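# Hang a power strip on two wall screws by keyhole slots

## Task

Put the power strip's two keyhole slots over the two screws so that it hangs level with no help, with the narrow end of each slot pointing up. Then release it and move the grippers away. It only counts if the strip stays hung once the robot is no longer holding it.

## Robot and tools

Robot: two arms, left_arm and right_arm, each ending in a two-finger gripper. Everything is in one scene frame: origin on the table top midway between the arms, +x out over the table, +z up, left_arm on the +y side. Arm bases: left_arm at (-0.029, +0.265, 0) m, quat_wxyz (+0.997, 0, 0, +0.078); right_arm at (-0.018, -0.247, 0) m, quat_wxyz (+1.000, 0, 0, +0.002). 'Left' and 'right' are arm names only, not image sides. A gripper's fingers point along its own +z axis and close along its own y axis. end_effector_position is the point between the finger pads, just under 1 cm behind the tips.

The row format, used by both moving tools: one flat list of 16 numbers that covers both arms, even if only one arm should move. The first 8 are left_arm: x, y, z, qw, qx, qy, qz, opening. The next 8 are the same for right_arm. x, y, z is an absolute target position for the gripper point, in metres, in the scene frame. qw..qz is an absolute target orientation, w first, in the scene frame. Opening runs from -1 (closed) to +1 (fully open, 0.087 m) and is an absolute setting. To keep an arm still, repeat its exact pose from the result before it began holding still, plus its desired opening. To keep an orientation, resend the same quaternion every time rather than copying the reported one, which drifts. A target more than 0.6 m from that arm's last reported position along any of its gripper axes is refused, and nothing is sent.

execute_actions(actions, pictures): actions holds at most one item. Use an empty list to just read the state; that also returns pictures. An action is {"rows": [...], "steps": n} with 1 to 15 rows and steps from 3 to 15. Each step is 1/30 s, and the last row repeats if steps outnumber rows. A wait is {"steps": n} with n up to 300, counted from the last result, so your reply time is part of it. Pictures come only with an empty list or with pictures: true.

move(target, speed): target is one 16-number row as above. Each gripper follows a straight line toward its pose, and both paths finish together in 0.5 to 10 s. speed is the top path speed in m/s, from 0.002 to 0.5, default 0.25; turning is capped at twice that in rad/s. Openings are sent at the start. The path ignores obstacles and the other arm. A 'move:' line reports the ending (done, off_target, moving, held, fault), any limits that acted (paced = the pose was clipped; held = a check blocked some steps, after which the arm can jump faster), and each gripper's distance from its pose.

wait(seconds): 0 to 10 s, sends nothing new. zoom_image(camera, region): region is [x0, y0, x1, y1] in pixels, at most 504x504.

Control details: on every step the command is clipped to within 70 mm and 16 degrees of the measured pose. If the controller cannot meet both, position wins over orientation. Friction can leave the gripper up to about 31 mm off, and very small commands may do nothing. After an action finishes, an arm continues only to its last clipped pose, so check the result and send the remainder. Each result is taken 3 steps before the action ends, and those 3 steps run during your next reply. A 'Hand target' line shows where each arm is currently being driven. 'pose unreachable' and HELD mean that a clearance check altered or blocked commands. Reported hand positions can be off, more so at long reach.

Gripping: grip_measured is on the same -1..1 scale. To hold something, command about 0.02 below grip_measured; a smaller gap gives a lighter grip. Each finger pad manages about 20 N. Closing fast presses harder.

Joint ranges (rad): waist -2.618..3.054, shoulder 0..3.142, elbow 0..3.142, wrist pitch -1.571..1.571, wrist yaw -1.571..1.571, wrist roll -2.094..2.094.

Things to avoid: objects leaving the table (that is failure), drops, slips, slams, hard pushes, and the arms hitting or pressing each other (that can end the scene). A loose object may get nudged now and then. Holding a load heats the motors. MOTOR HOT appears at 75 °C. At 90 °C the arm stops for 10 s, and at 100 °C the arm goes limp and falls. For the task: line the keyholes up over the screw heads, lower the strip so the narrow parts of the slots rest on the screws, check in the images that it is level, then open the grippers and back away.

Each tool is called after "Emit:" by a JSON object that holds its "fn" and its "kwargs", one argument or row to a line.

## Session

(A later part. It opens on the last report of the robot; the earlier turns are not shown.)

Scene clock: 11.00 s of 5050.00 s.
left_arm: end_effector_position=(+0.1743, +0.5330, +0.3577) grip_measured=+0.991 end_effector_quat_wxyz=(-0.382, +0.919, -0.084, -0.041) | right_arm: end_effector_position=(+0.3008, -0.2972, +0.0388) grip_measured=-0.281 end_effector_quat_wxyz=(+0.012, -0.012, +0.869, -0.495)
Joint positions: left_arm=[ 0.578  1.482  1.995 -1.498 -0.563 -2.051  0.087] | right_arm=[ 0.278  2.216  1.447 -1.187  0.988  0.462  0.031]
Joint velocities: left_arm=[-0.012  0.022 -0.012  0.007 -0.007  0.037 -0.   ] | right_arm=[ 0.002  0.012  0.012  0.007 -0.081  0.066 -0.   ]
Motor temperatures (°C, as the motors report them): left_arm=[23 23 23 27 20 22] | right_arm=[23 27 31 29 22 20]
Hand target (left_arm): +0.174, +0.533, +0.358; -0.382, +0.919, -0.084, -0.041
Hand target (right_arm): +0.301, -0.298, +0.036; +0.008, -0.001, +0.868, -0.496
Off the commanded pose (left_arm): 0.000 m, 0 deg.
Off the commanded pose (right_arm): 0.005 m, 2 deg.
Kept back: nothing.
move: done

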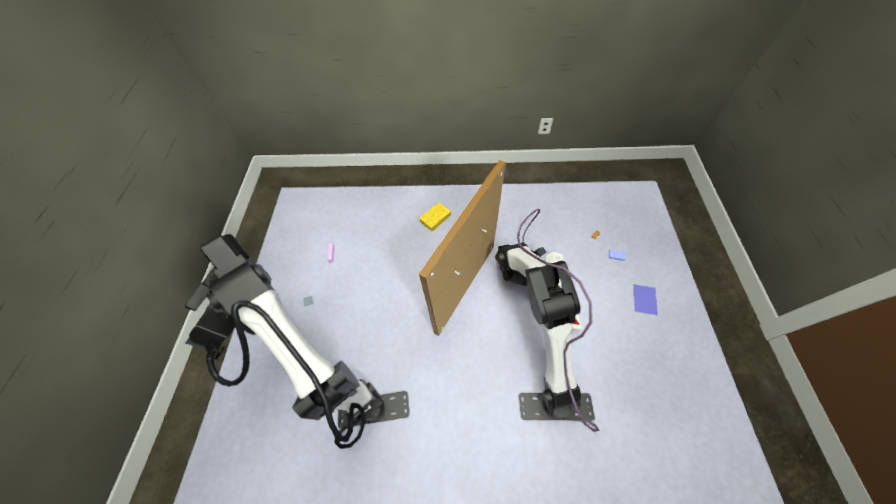

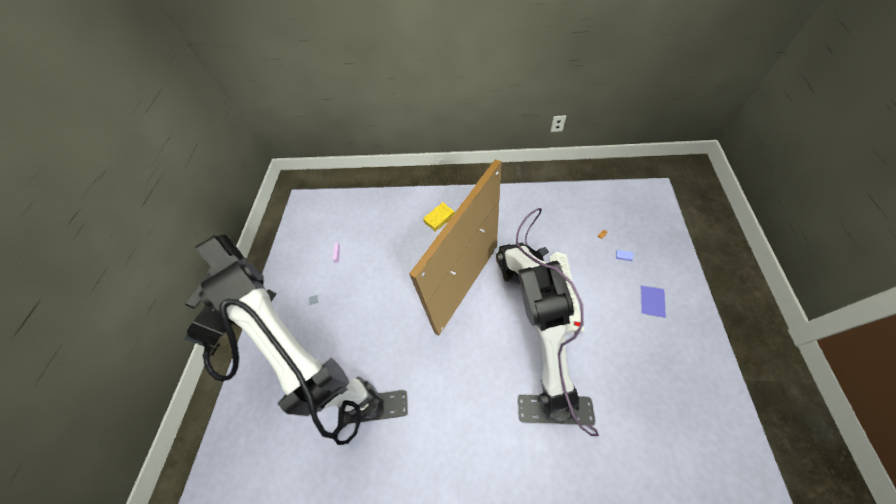

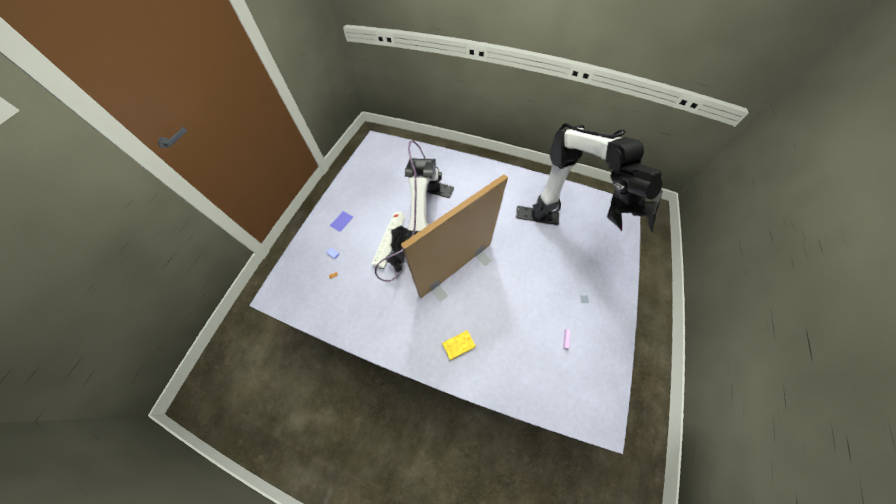

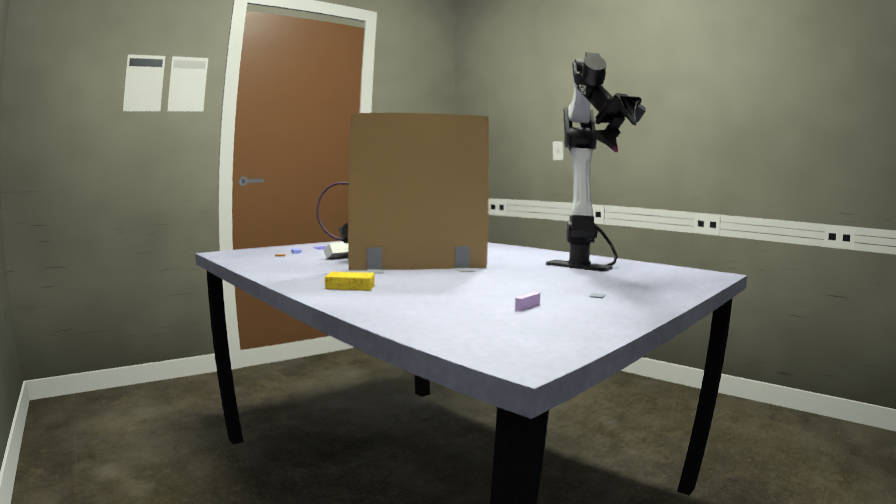

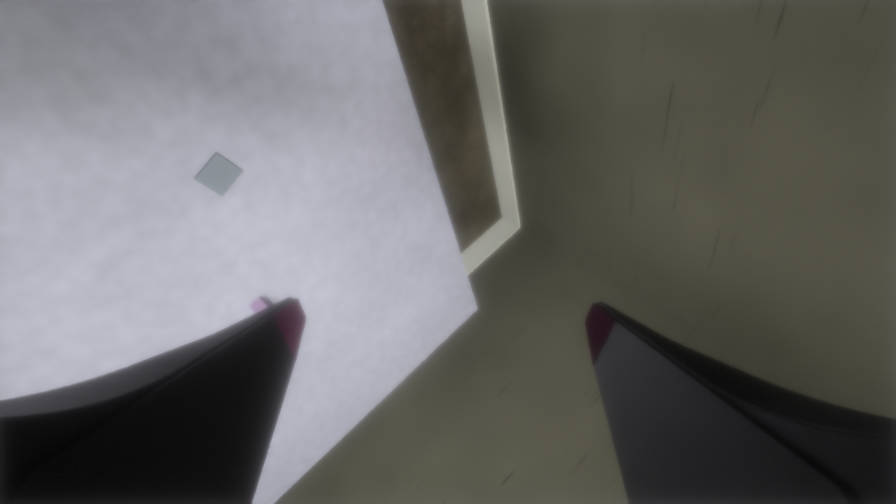

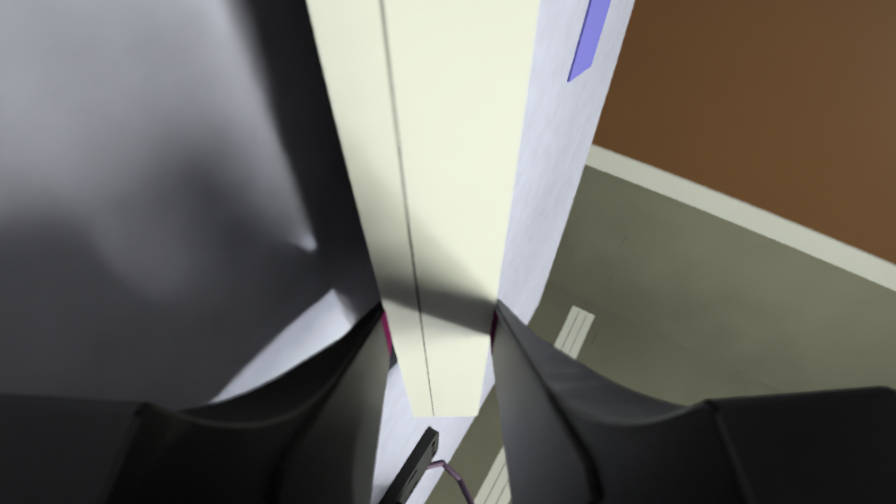

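Emit:
{"fn": "move", "kwargs": {
  "target": [0.2,0.3,0.3,0.707,0,0.707,0,1, 0.30,-0.27,0.05,0,0,0.87,-0.5,0.4]
}}

Emit:
{"fn": "move", "kwargs": {
  "target": [0.12,0.113,0.31,0.884,0.112,0.366,-0.27,1, 0.30,-0.30,0.2,0,0,1,0,0.8]
}}

Scene clock: 16.80 s of 5050.00 s.
left_arm: end_effector_position=(+0.2030, +0.2981, +0.3038) grip_measured=+0.991 end_effector_quat_wxyz=(+0.714, -0.008, +0.700, -0.006) | right_arm: end_effector_position=(+0.2983, -0.2746, +0.0502) grip_measured=+0.400 end_effector_quat_wxyz=(+0.004, +0.002, +0.867, -0.498)
Joint positions: left_arm=[ 0.379  0.378  0.676 -0.274  0.532 -0.032  0.087] | right_arm=[ 0.332  2.263  1.557 -1.373  0.957  0.607  0.061]
Joint velocities: left_arm=[ 0.012 -0.012 -0.017 -0.066  0.037 -0.051 -0.   ] | right_arm=[-0.002 -0.002 -0.002 -0.007 -0.007 -0.081  0.001]
Motor temperatures (°C, as the motors report them): left_arm=[23 23 23 29 20 22] | right_arm=[23 28 32 29 22 20]
Hand target (left_arm): +0.205, +0.300, +0.300; +0.708, -0.007, +0.706, -0.007
Hand target (right_arm): +0.300, -0.270, +0.049; +0.001, -0.001, +0.868, -0.497
Off the commanded pose (left_arm): 0.005 m, 2 deg.
Off the commanded pose (right_arm): 0.005 m, 0 deg.
Kept back: nothing.
move: done

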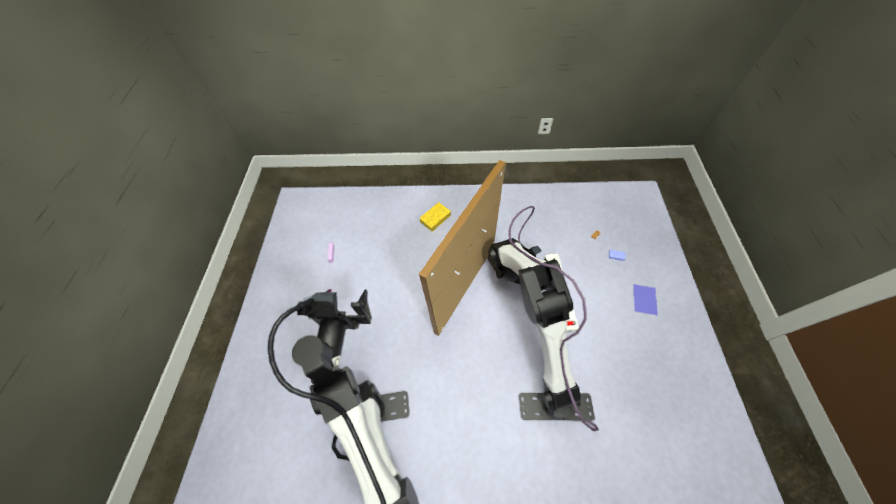

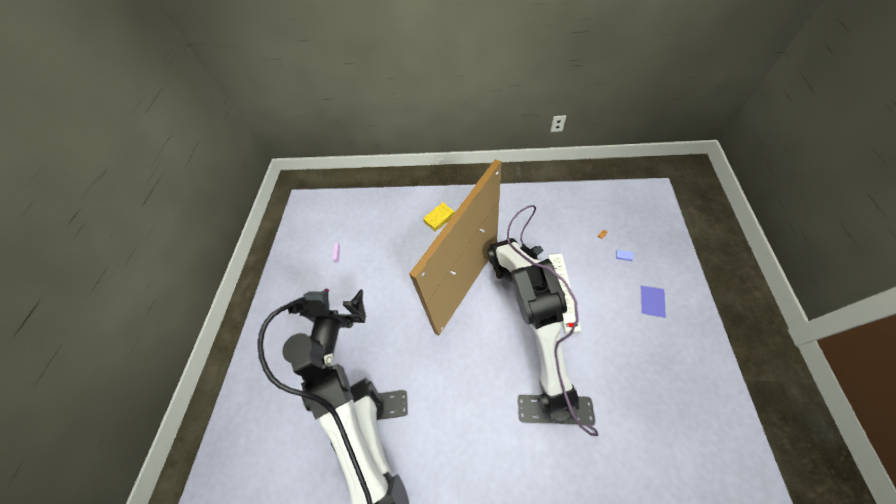

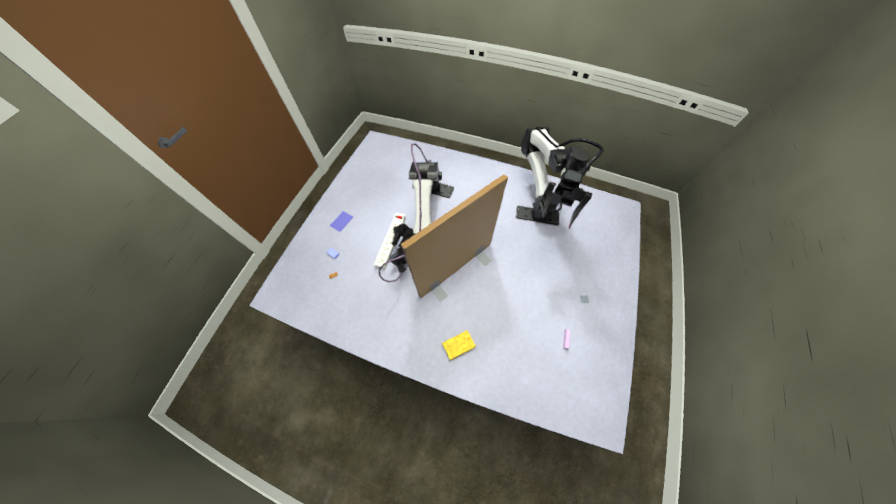

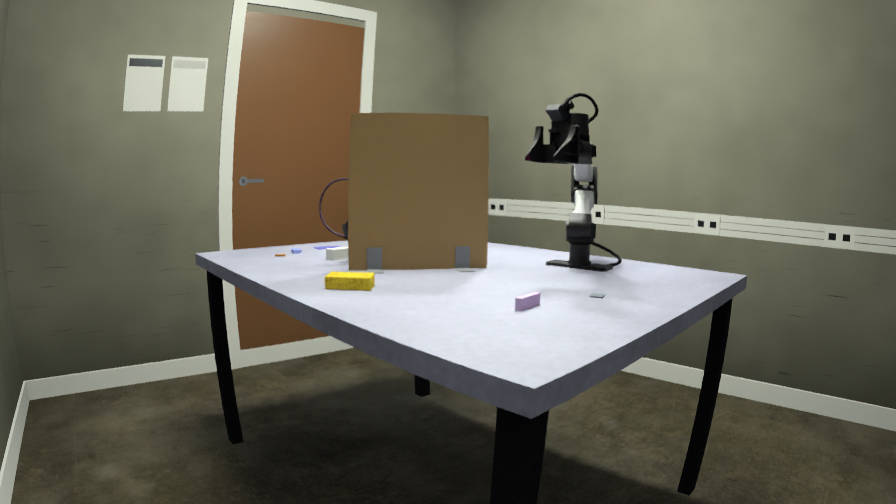

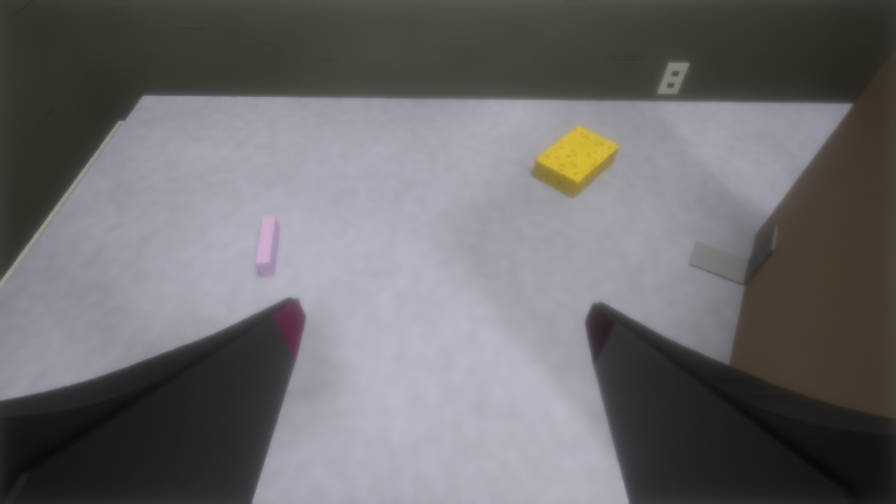

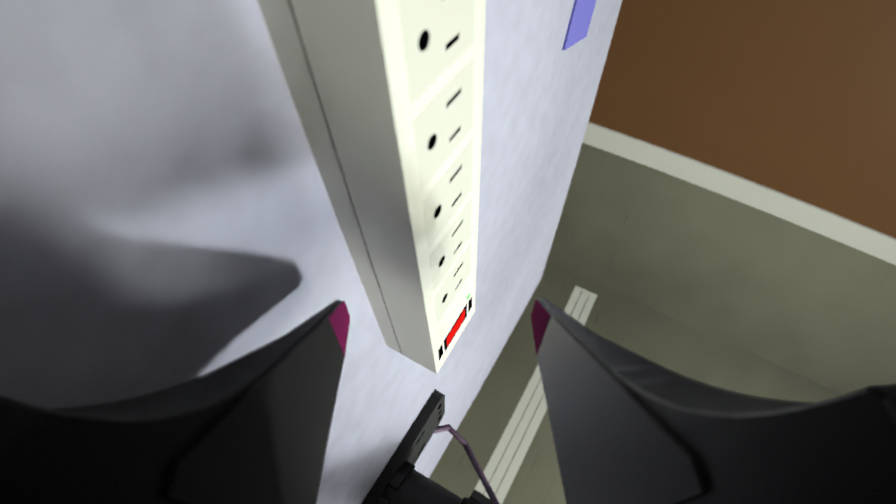

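Scene clock: 20.80 s of 5050.00 s.
left_arm: end_effector_position=(+0.1231, +0.1131, +0.3121) grip_measured=+0.991 end_effector_quat_wxyz=(+0.862, +0.132, +0.398, -0.287) | right_arm: end_effector_position=(+0.3013, -0.3012, +0.1896) grip_measured=+0.800 end_effector_quat_wxyz=(+0.046, +0.007, +0.999, -0.016)
Joint positions: left_arm=[-1.326  0.124  0.01   0.892 -0.394  0.361  0.087] | right_arm=[-0.144  1.881  1.95  -1.545  0.019 -0.127  0.079]
Joint velocities: left_arm=[-0.017  0.007  0.007  0.066 -0.037  0.022  0.001] | right_arm=[ 0.017 -0.012 -0.007 -0.007 -0.007 -0.007 -0.001]
Motor temperatures (°C, as the motors report them): left_arm=[23 23 23 29 20 22] | right_arm=[23 29 32 29 22 20]
Hand target (left_arm): +0.124, +0.112, +0.310; +0.862, +0.133, +0.400, -0.282
Hand target (right_arm): +0.299, -0.302, +0.199; +0.055, +0.006, +0.998, -0.014
Off the commanded pose (left_arm): 0.004 m, 5 deg.
Off the commanded pose (right_arm): 0.011 m, 6 deg.
joint sent to its limit (left arm) — the command would take joint 3 (elbow) past its lower limit, so that joint was sent only as far as its limit.
joint sent to its limit (right arm) — the command would take joint 4 (wrist pitch) past its lower limit, so that joint was sent only as far as its limit.
Kept back: nothing.
move: off_target (left_arm, right_arm); limits=paced

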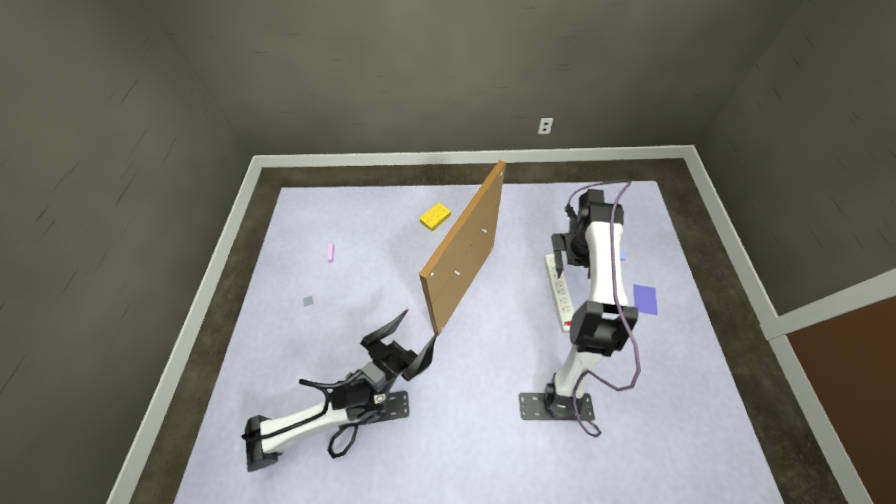

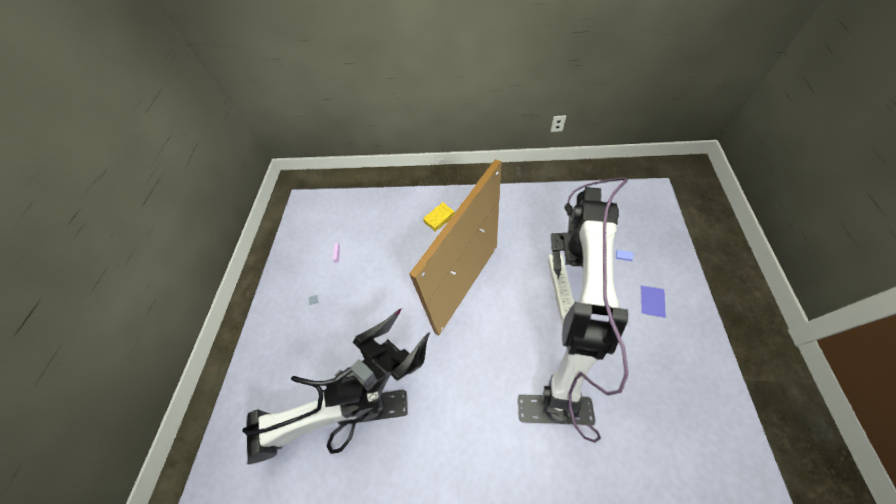

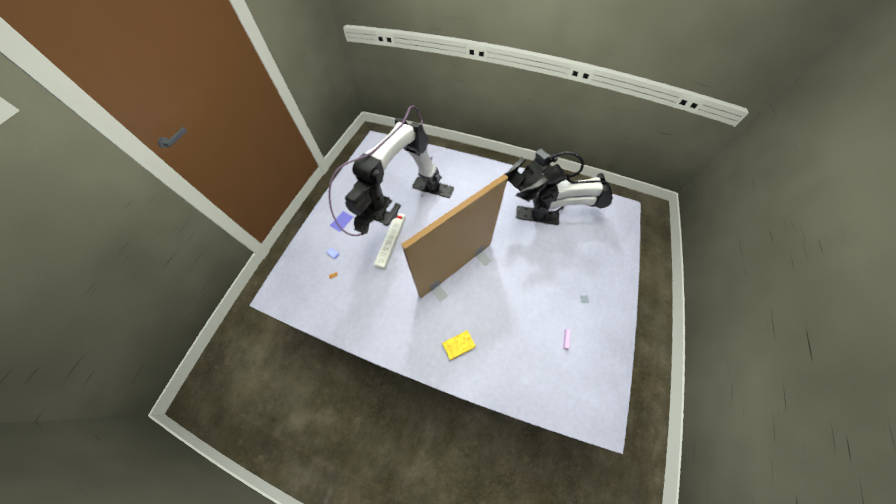

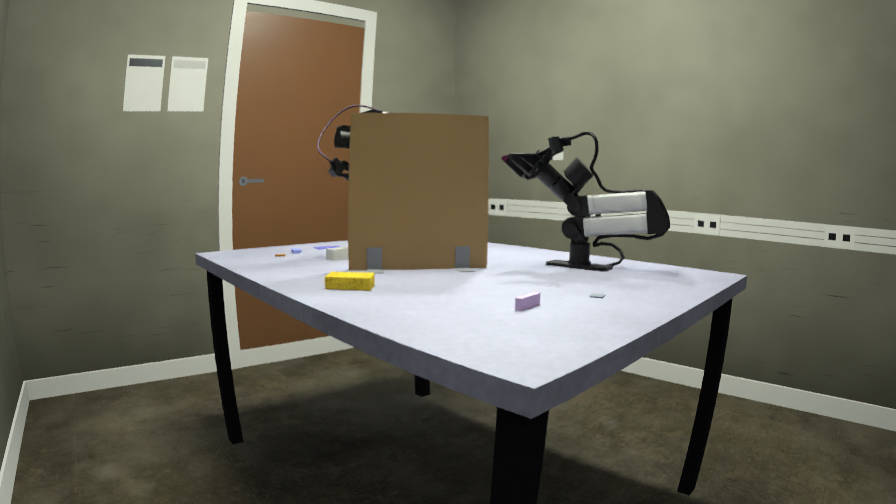

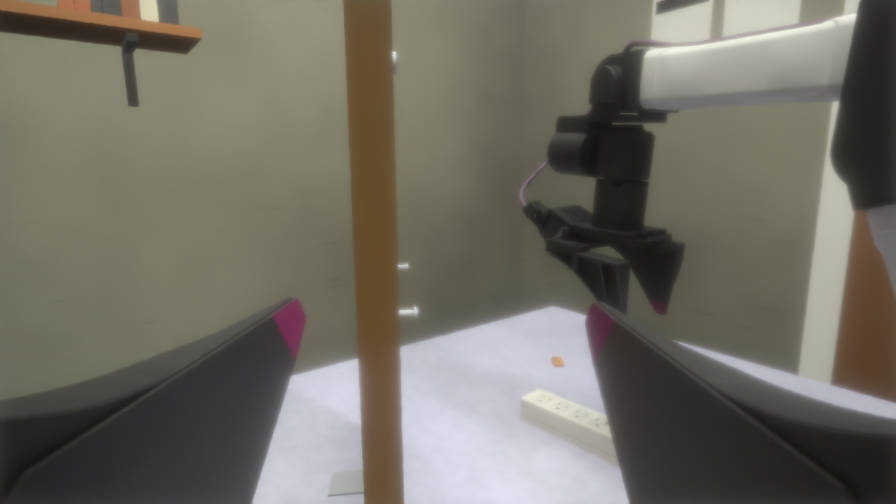

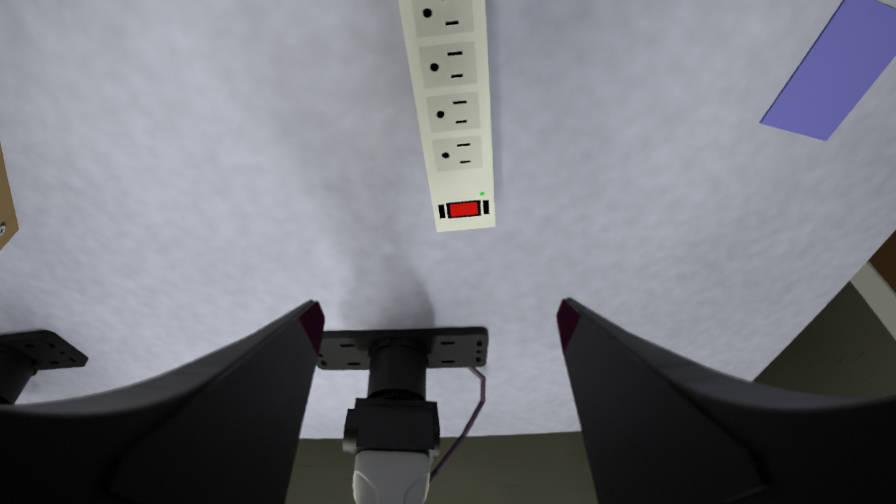

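Emit:
{"fn": "move", "kwargs": {
  "target": [0.123,0.113,0.312,0.862,0.132,0.398,-0.287,1, 0.31,-0.30,0.015,0,-0.04,1,0,0.8],
  "speed": 0.15
}}

Emit:
{"fn": "move", "kwargs": {
  "target": [0.123,0.113,0.312,0.862,0.132,0.398,-0.287,1, 0.31,-0.30,0.015,0,-0.04,1,0,-0.3]
}}

Emit:
{"fn": "move", "kwargs": {
  "target": [0.123,0.113,0.312,0.862,0.132,0.398,-0.287,1, 0.30,-0.12,0.29,0.1,0.1,0.7,0.7,-0.3]
}}

Scene clock: 22.80 s of 5050.00 s.
left_arm: end_effector_position=(+0.1233, +0.1137, +0.3125) grip_measured=+0.991 end_effector_quat_wxyz=(+0.862, +0.130, +0.398, -0.286) | right_arm: end_effector_position=(+0.3104, -0.3038, +0.0218) grip_measured=+0.800 end_effector_quat_wxyz=(+0.002, -0.032, +0.999, -0.005)
Joint positions: left_arm=[-1.327  0.124  0.01   0.896 -0.397  0.363  0.087] | right_arm=[-0.144  2.014  1.449 -1.     0.008 -0.204  0.079]
Joint velocities: left_arm=[-0.007  0.002  0.007 -0.007 -0.037  0.081 -0.001] | right_arm=[-0.002 -0.012  0.002  0.022  0.051 -0.022  0.001]
Motor temperatures (°C, as the motors report them): left_arm=[23 23 23 29 20 22] | right_arm=[23 29 32 29 22 20]
Hand target (left_arm): +0.123, +0.113, +0.312; +0.861, +0.132, +0.398, -0.287
Hand target (right_arm): +0.310, -0.300, +0.015; -0.001, -0.041, +0.999, -0.000
Off the commanded pose (left_arm): 0.001 m, 0 deg.
Off the commanded pose (right_arm): 0.008 m, 1 deg.
Kept back: nothing.
move: done

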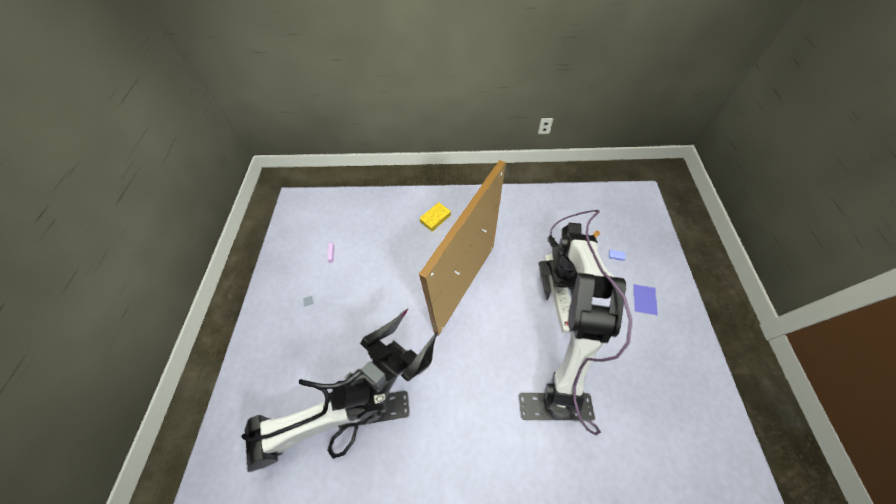

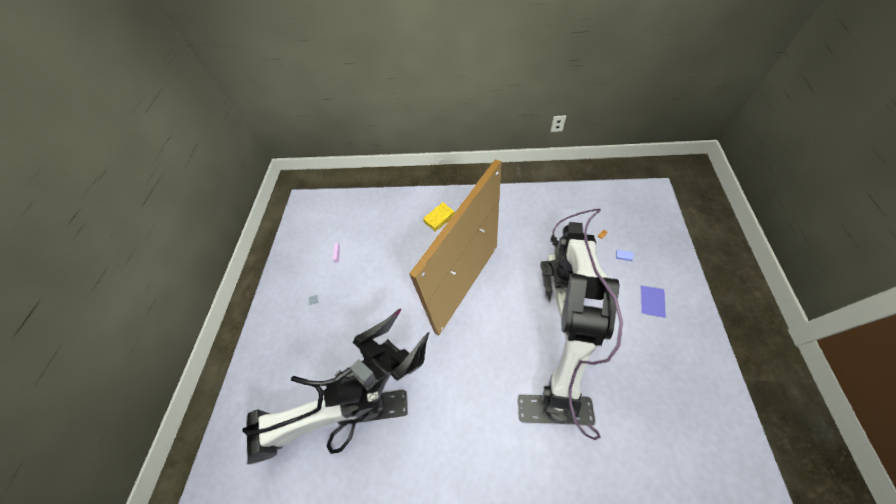

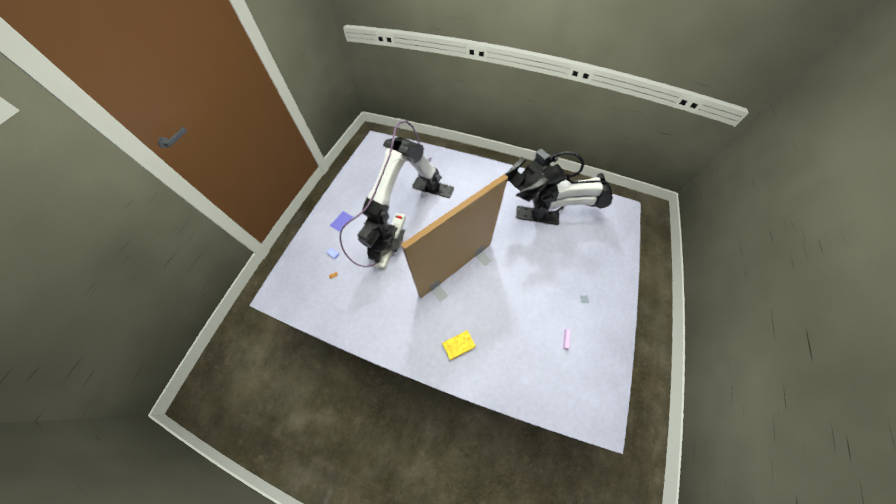

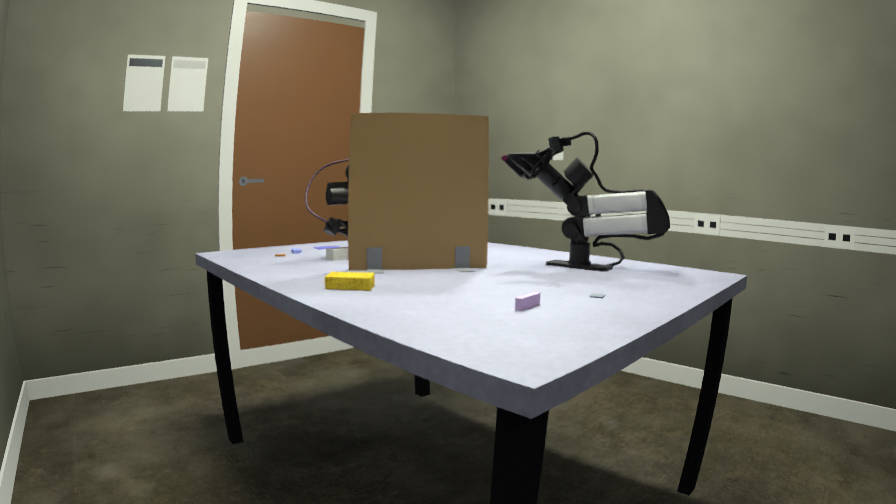

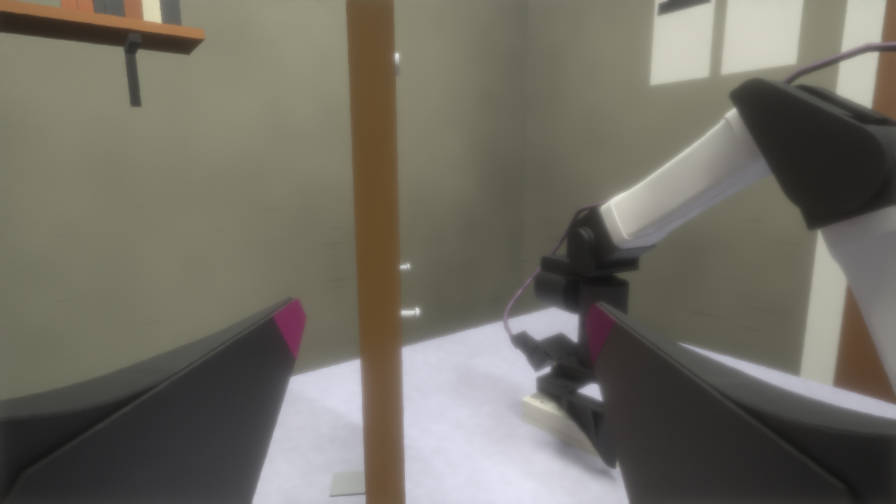

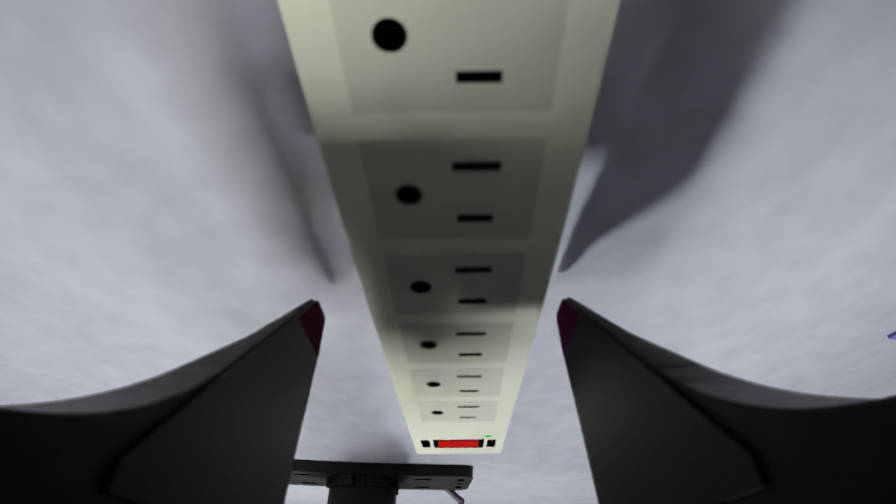

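Scene clock: 23.50 s of 5050.00 s.
left_arm: end_effector_position=(+0.1233, +0.1137, +0.3125) grip_measured=+0.991 end_effector_quat_wxyz=(+0.862, +0.130, +0.398, -0.286) | right_arm: end_effector_position=(+0.3106, -0.3054, +0.0218) grip_measured=-0.045 end_effector_quat_wxyz=(+0.002, -0.033, +0.999, -0.008)
Joint positions: left_arm=[-1.327  0.124  0.01   0.896 -0.397  0.363  0.087] | right_arm=[-0.145  2.014  1.449 -0.999  0.015 -0.207  0.042]
Joint velocities: left_arm=[ 0.007  0.002 -0.012 -0.037 -0.022 -0.007  0.001] | right_arm=[ 0.017 -0.007 -0.007 -0.051 -0.037  0.037 -0.   ]
Motor temperatures (°C, as the motors report them): left_arm=[23 23 24 29 20 22] | right_arm=[23 29 32 29 22 20]
Hand target (left_arm): +0.123, +0.113, +0.312; +0.861, +0.132, +0.398, -0.287
Hand target (right_arm): +0.310, -0.300, +0.015; +0.000, -0.040, +0.999, -0.000
Off the commanded pose (left_arm): 0.001 m, 0 deg.
Off the commanded pose (right_arm): 0.009 m, 1 deg.
Kept back: nothing.
move: done

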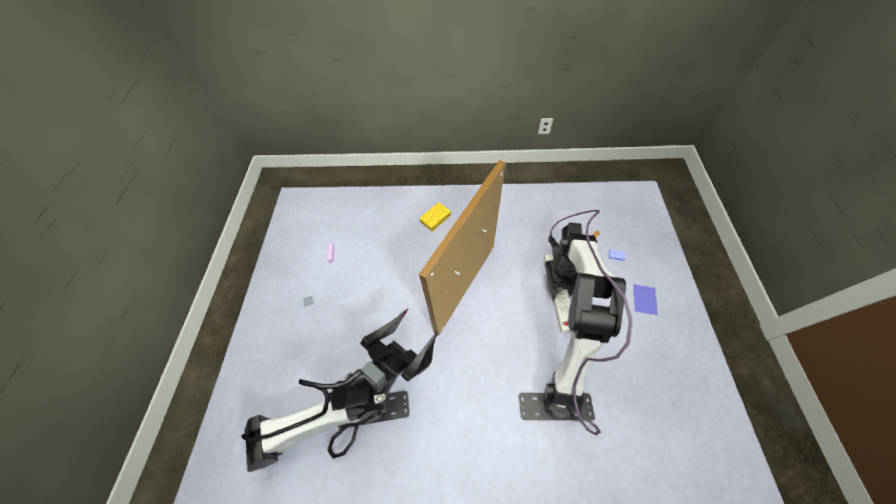

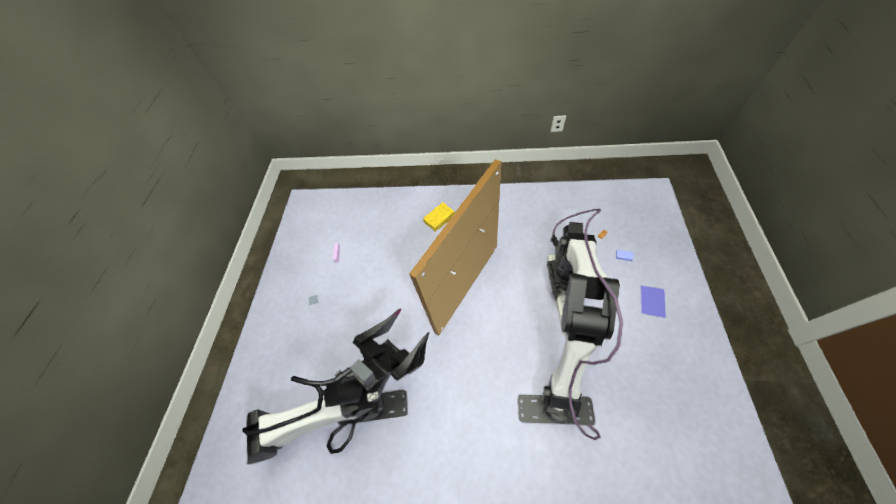

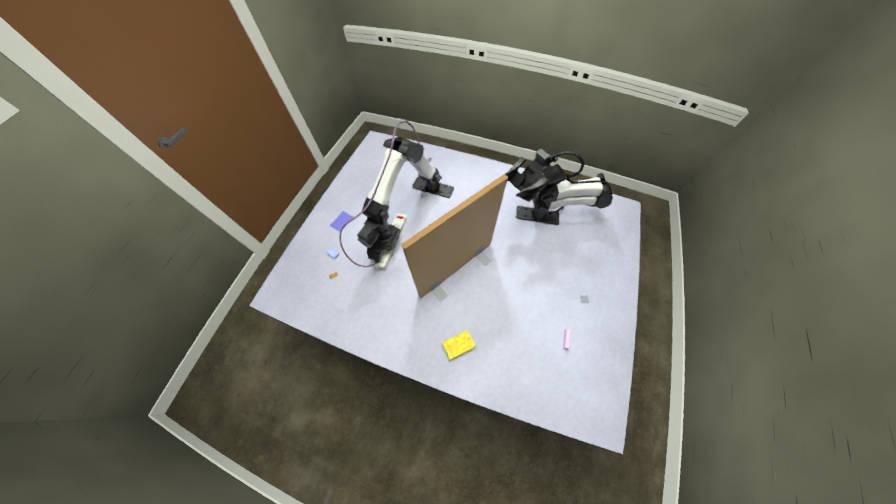

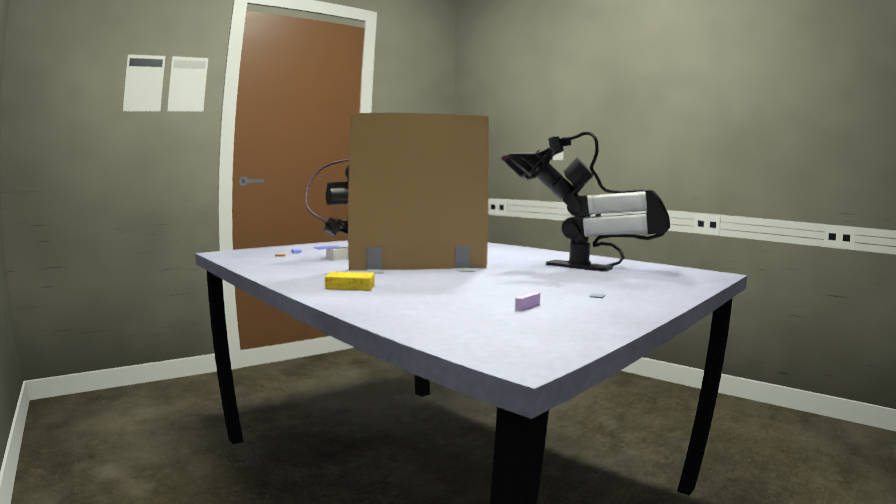

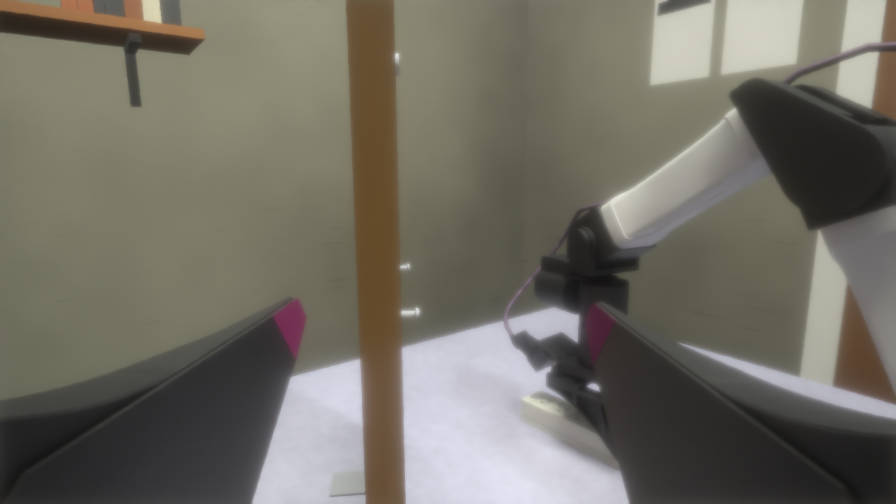

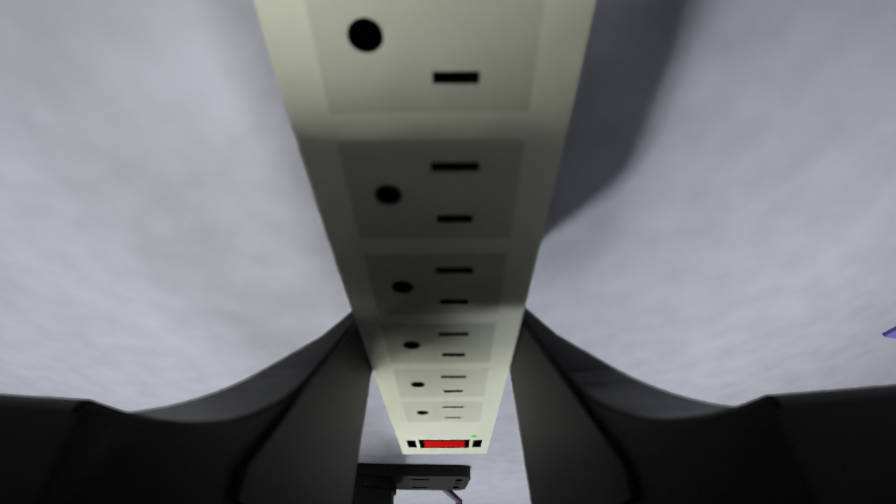

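Scene clock: 30.00 s of 5050.00 s.
left_arm: end_effector_position=(+0.1233, +0.1137, +0.3125) grip_measured=+0.991 end_effector_quat_wxyz=(+0.862, +0.130, +0.398, -0.286) | right_arm: end_effector_position=(+0.3151, -0.1228, +0.2611) grip_measured=-0.046 end_effector_quat_wxyz=(+0.081, +0.164, +0.714, +0.676)
Joint positions: left_arm=[-1.327  0.124  0.01   0.896 -0.397  0.363  0.087] | right_arm=[-0.176  1.531  0.974  0.152 -1.383  1.278  0.042]
Joint velocities: left_arm=[-0.002 -0.002 -0.012 -0.066  0.007  0.11   0.   ] | right_arm=[ 0.002 -0.002 -0.066  0.227 -0.007  0.168 -0.001]
Motor temperatures (°C, as the motors report them): left_arm=[23 23 24 29 20 22] | right_arm=[23 31 32 29 22 20]
Hand target (left_arm): +0.123, +0.113, +0.312; +0.861, +0.132, +0.398, -0.287
Hand target (right_arm): +0.299, -0.117, +0.288; +0.094, +0.103, +0.710, +0.691
Off the commanded pose (left_arm): 0.001 m, 0 deg.
Off the commanded pose (right_arm): 0.033 m, 8 deg.
Kept back: nothing.
move: off_target (right_arm)

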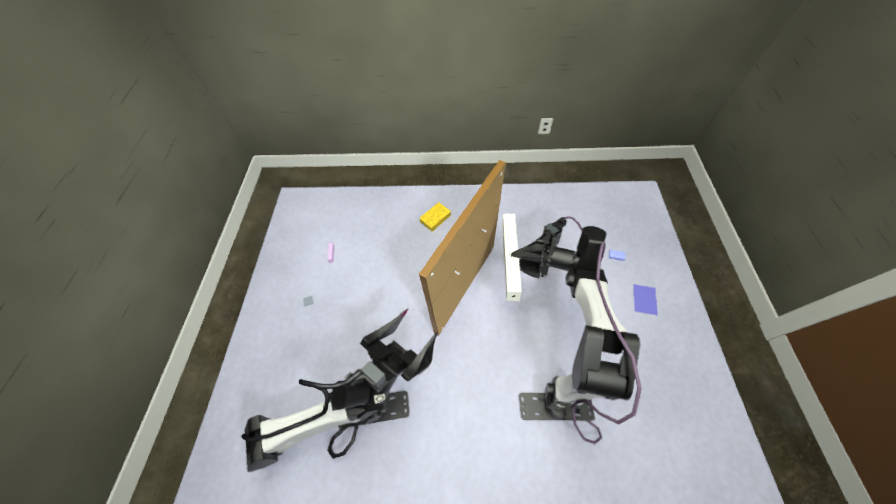

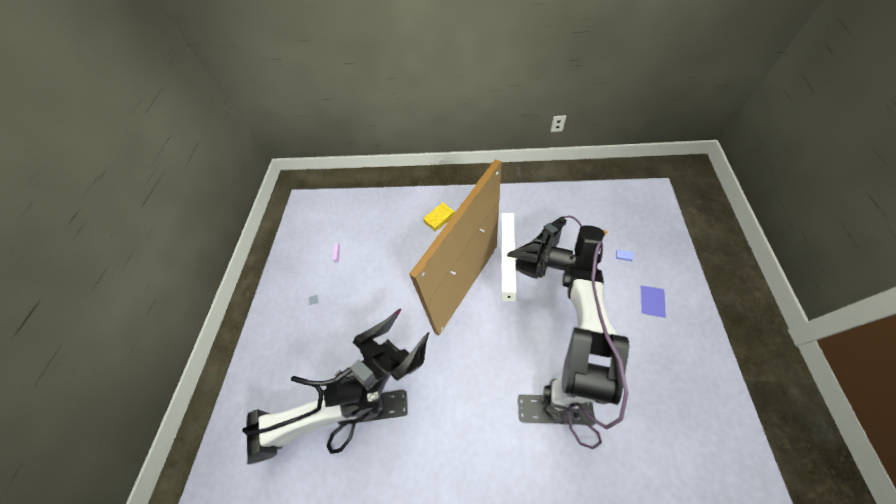

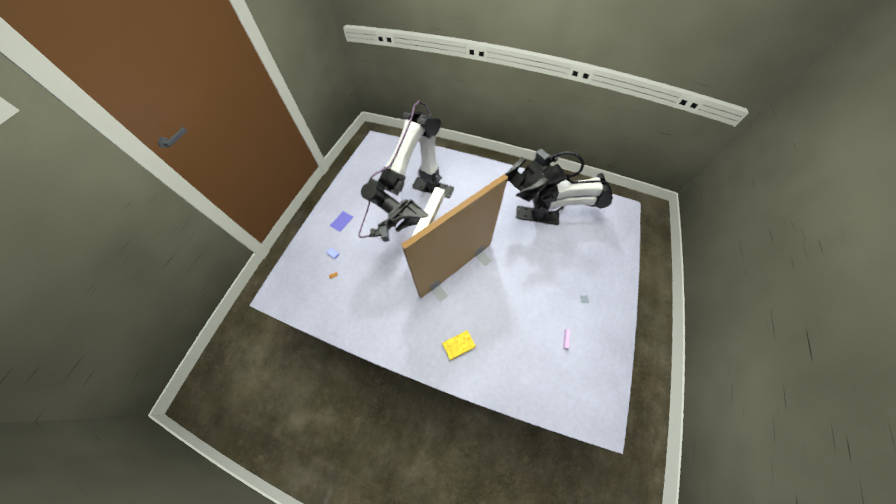

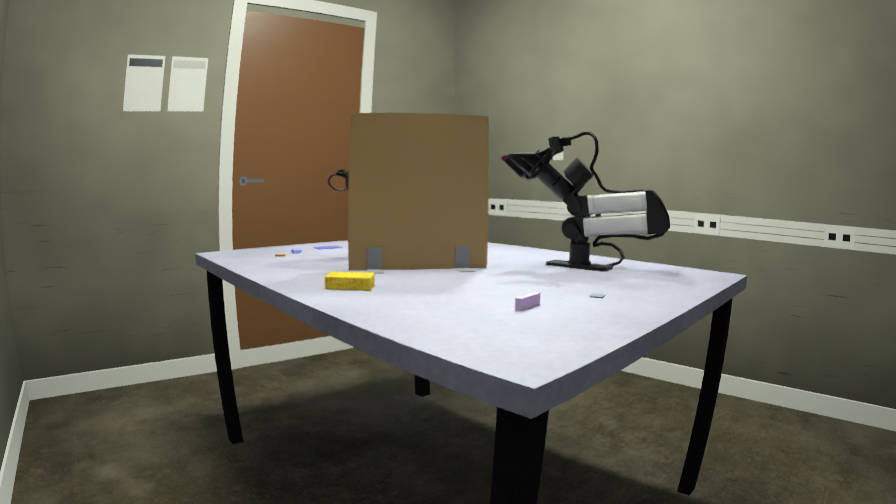

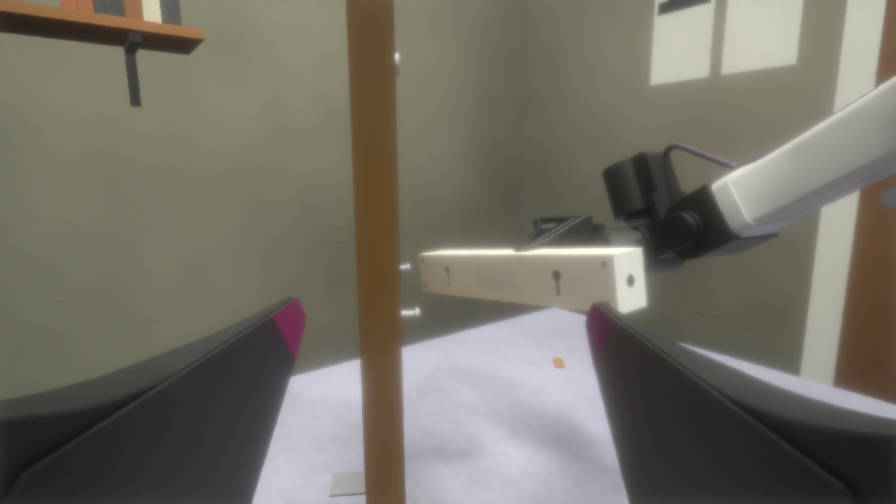

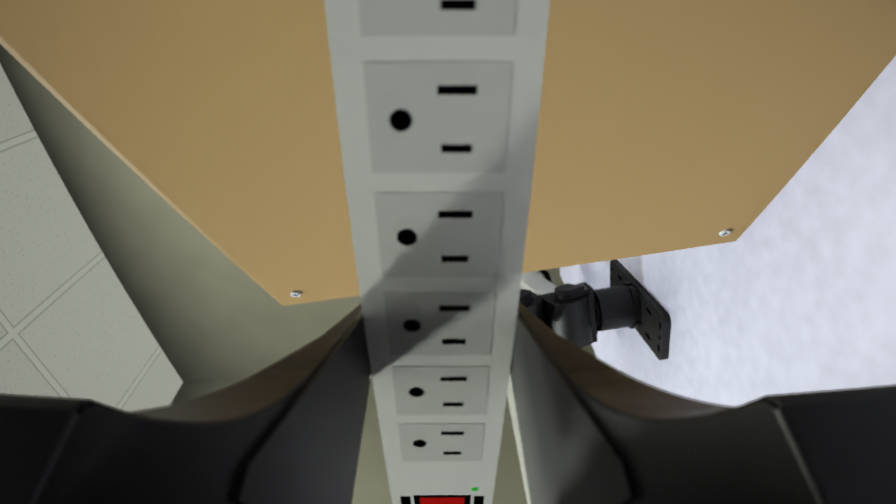

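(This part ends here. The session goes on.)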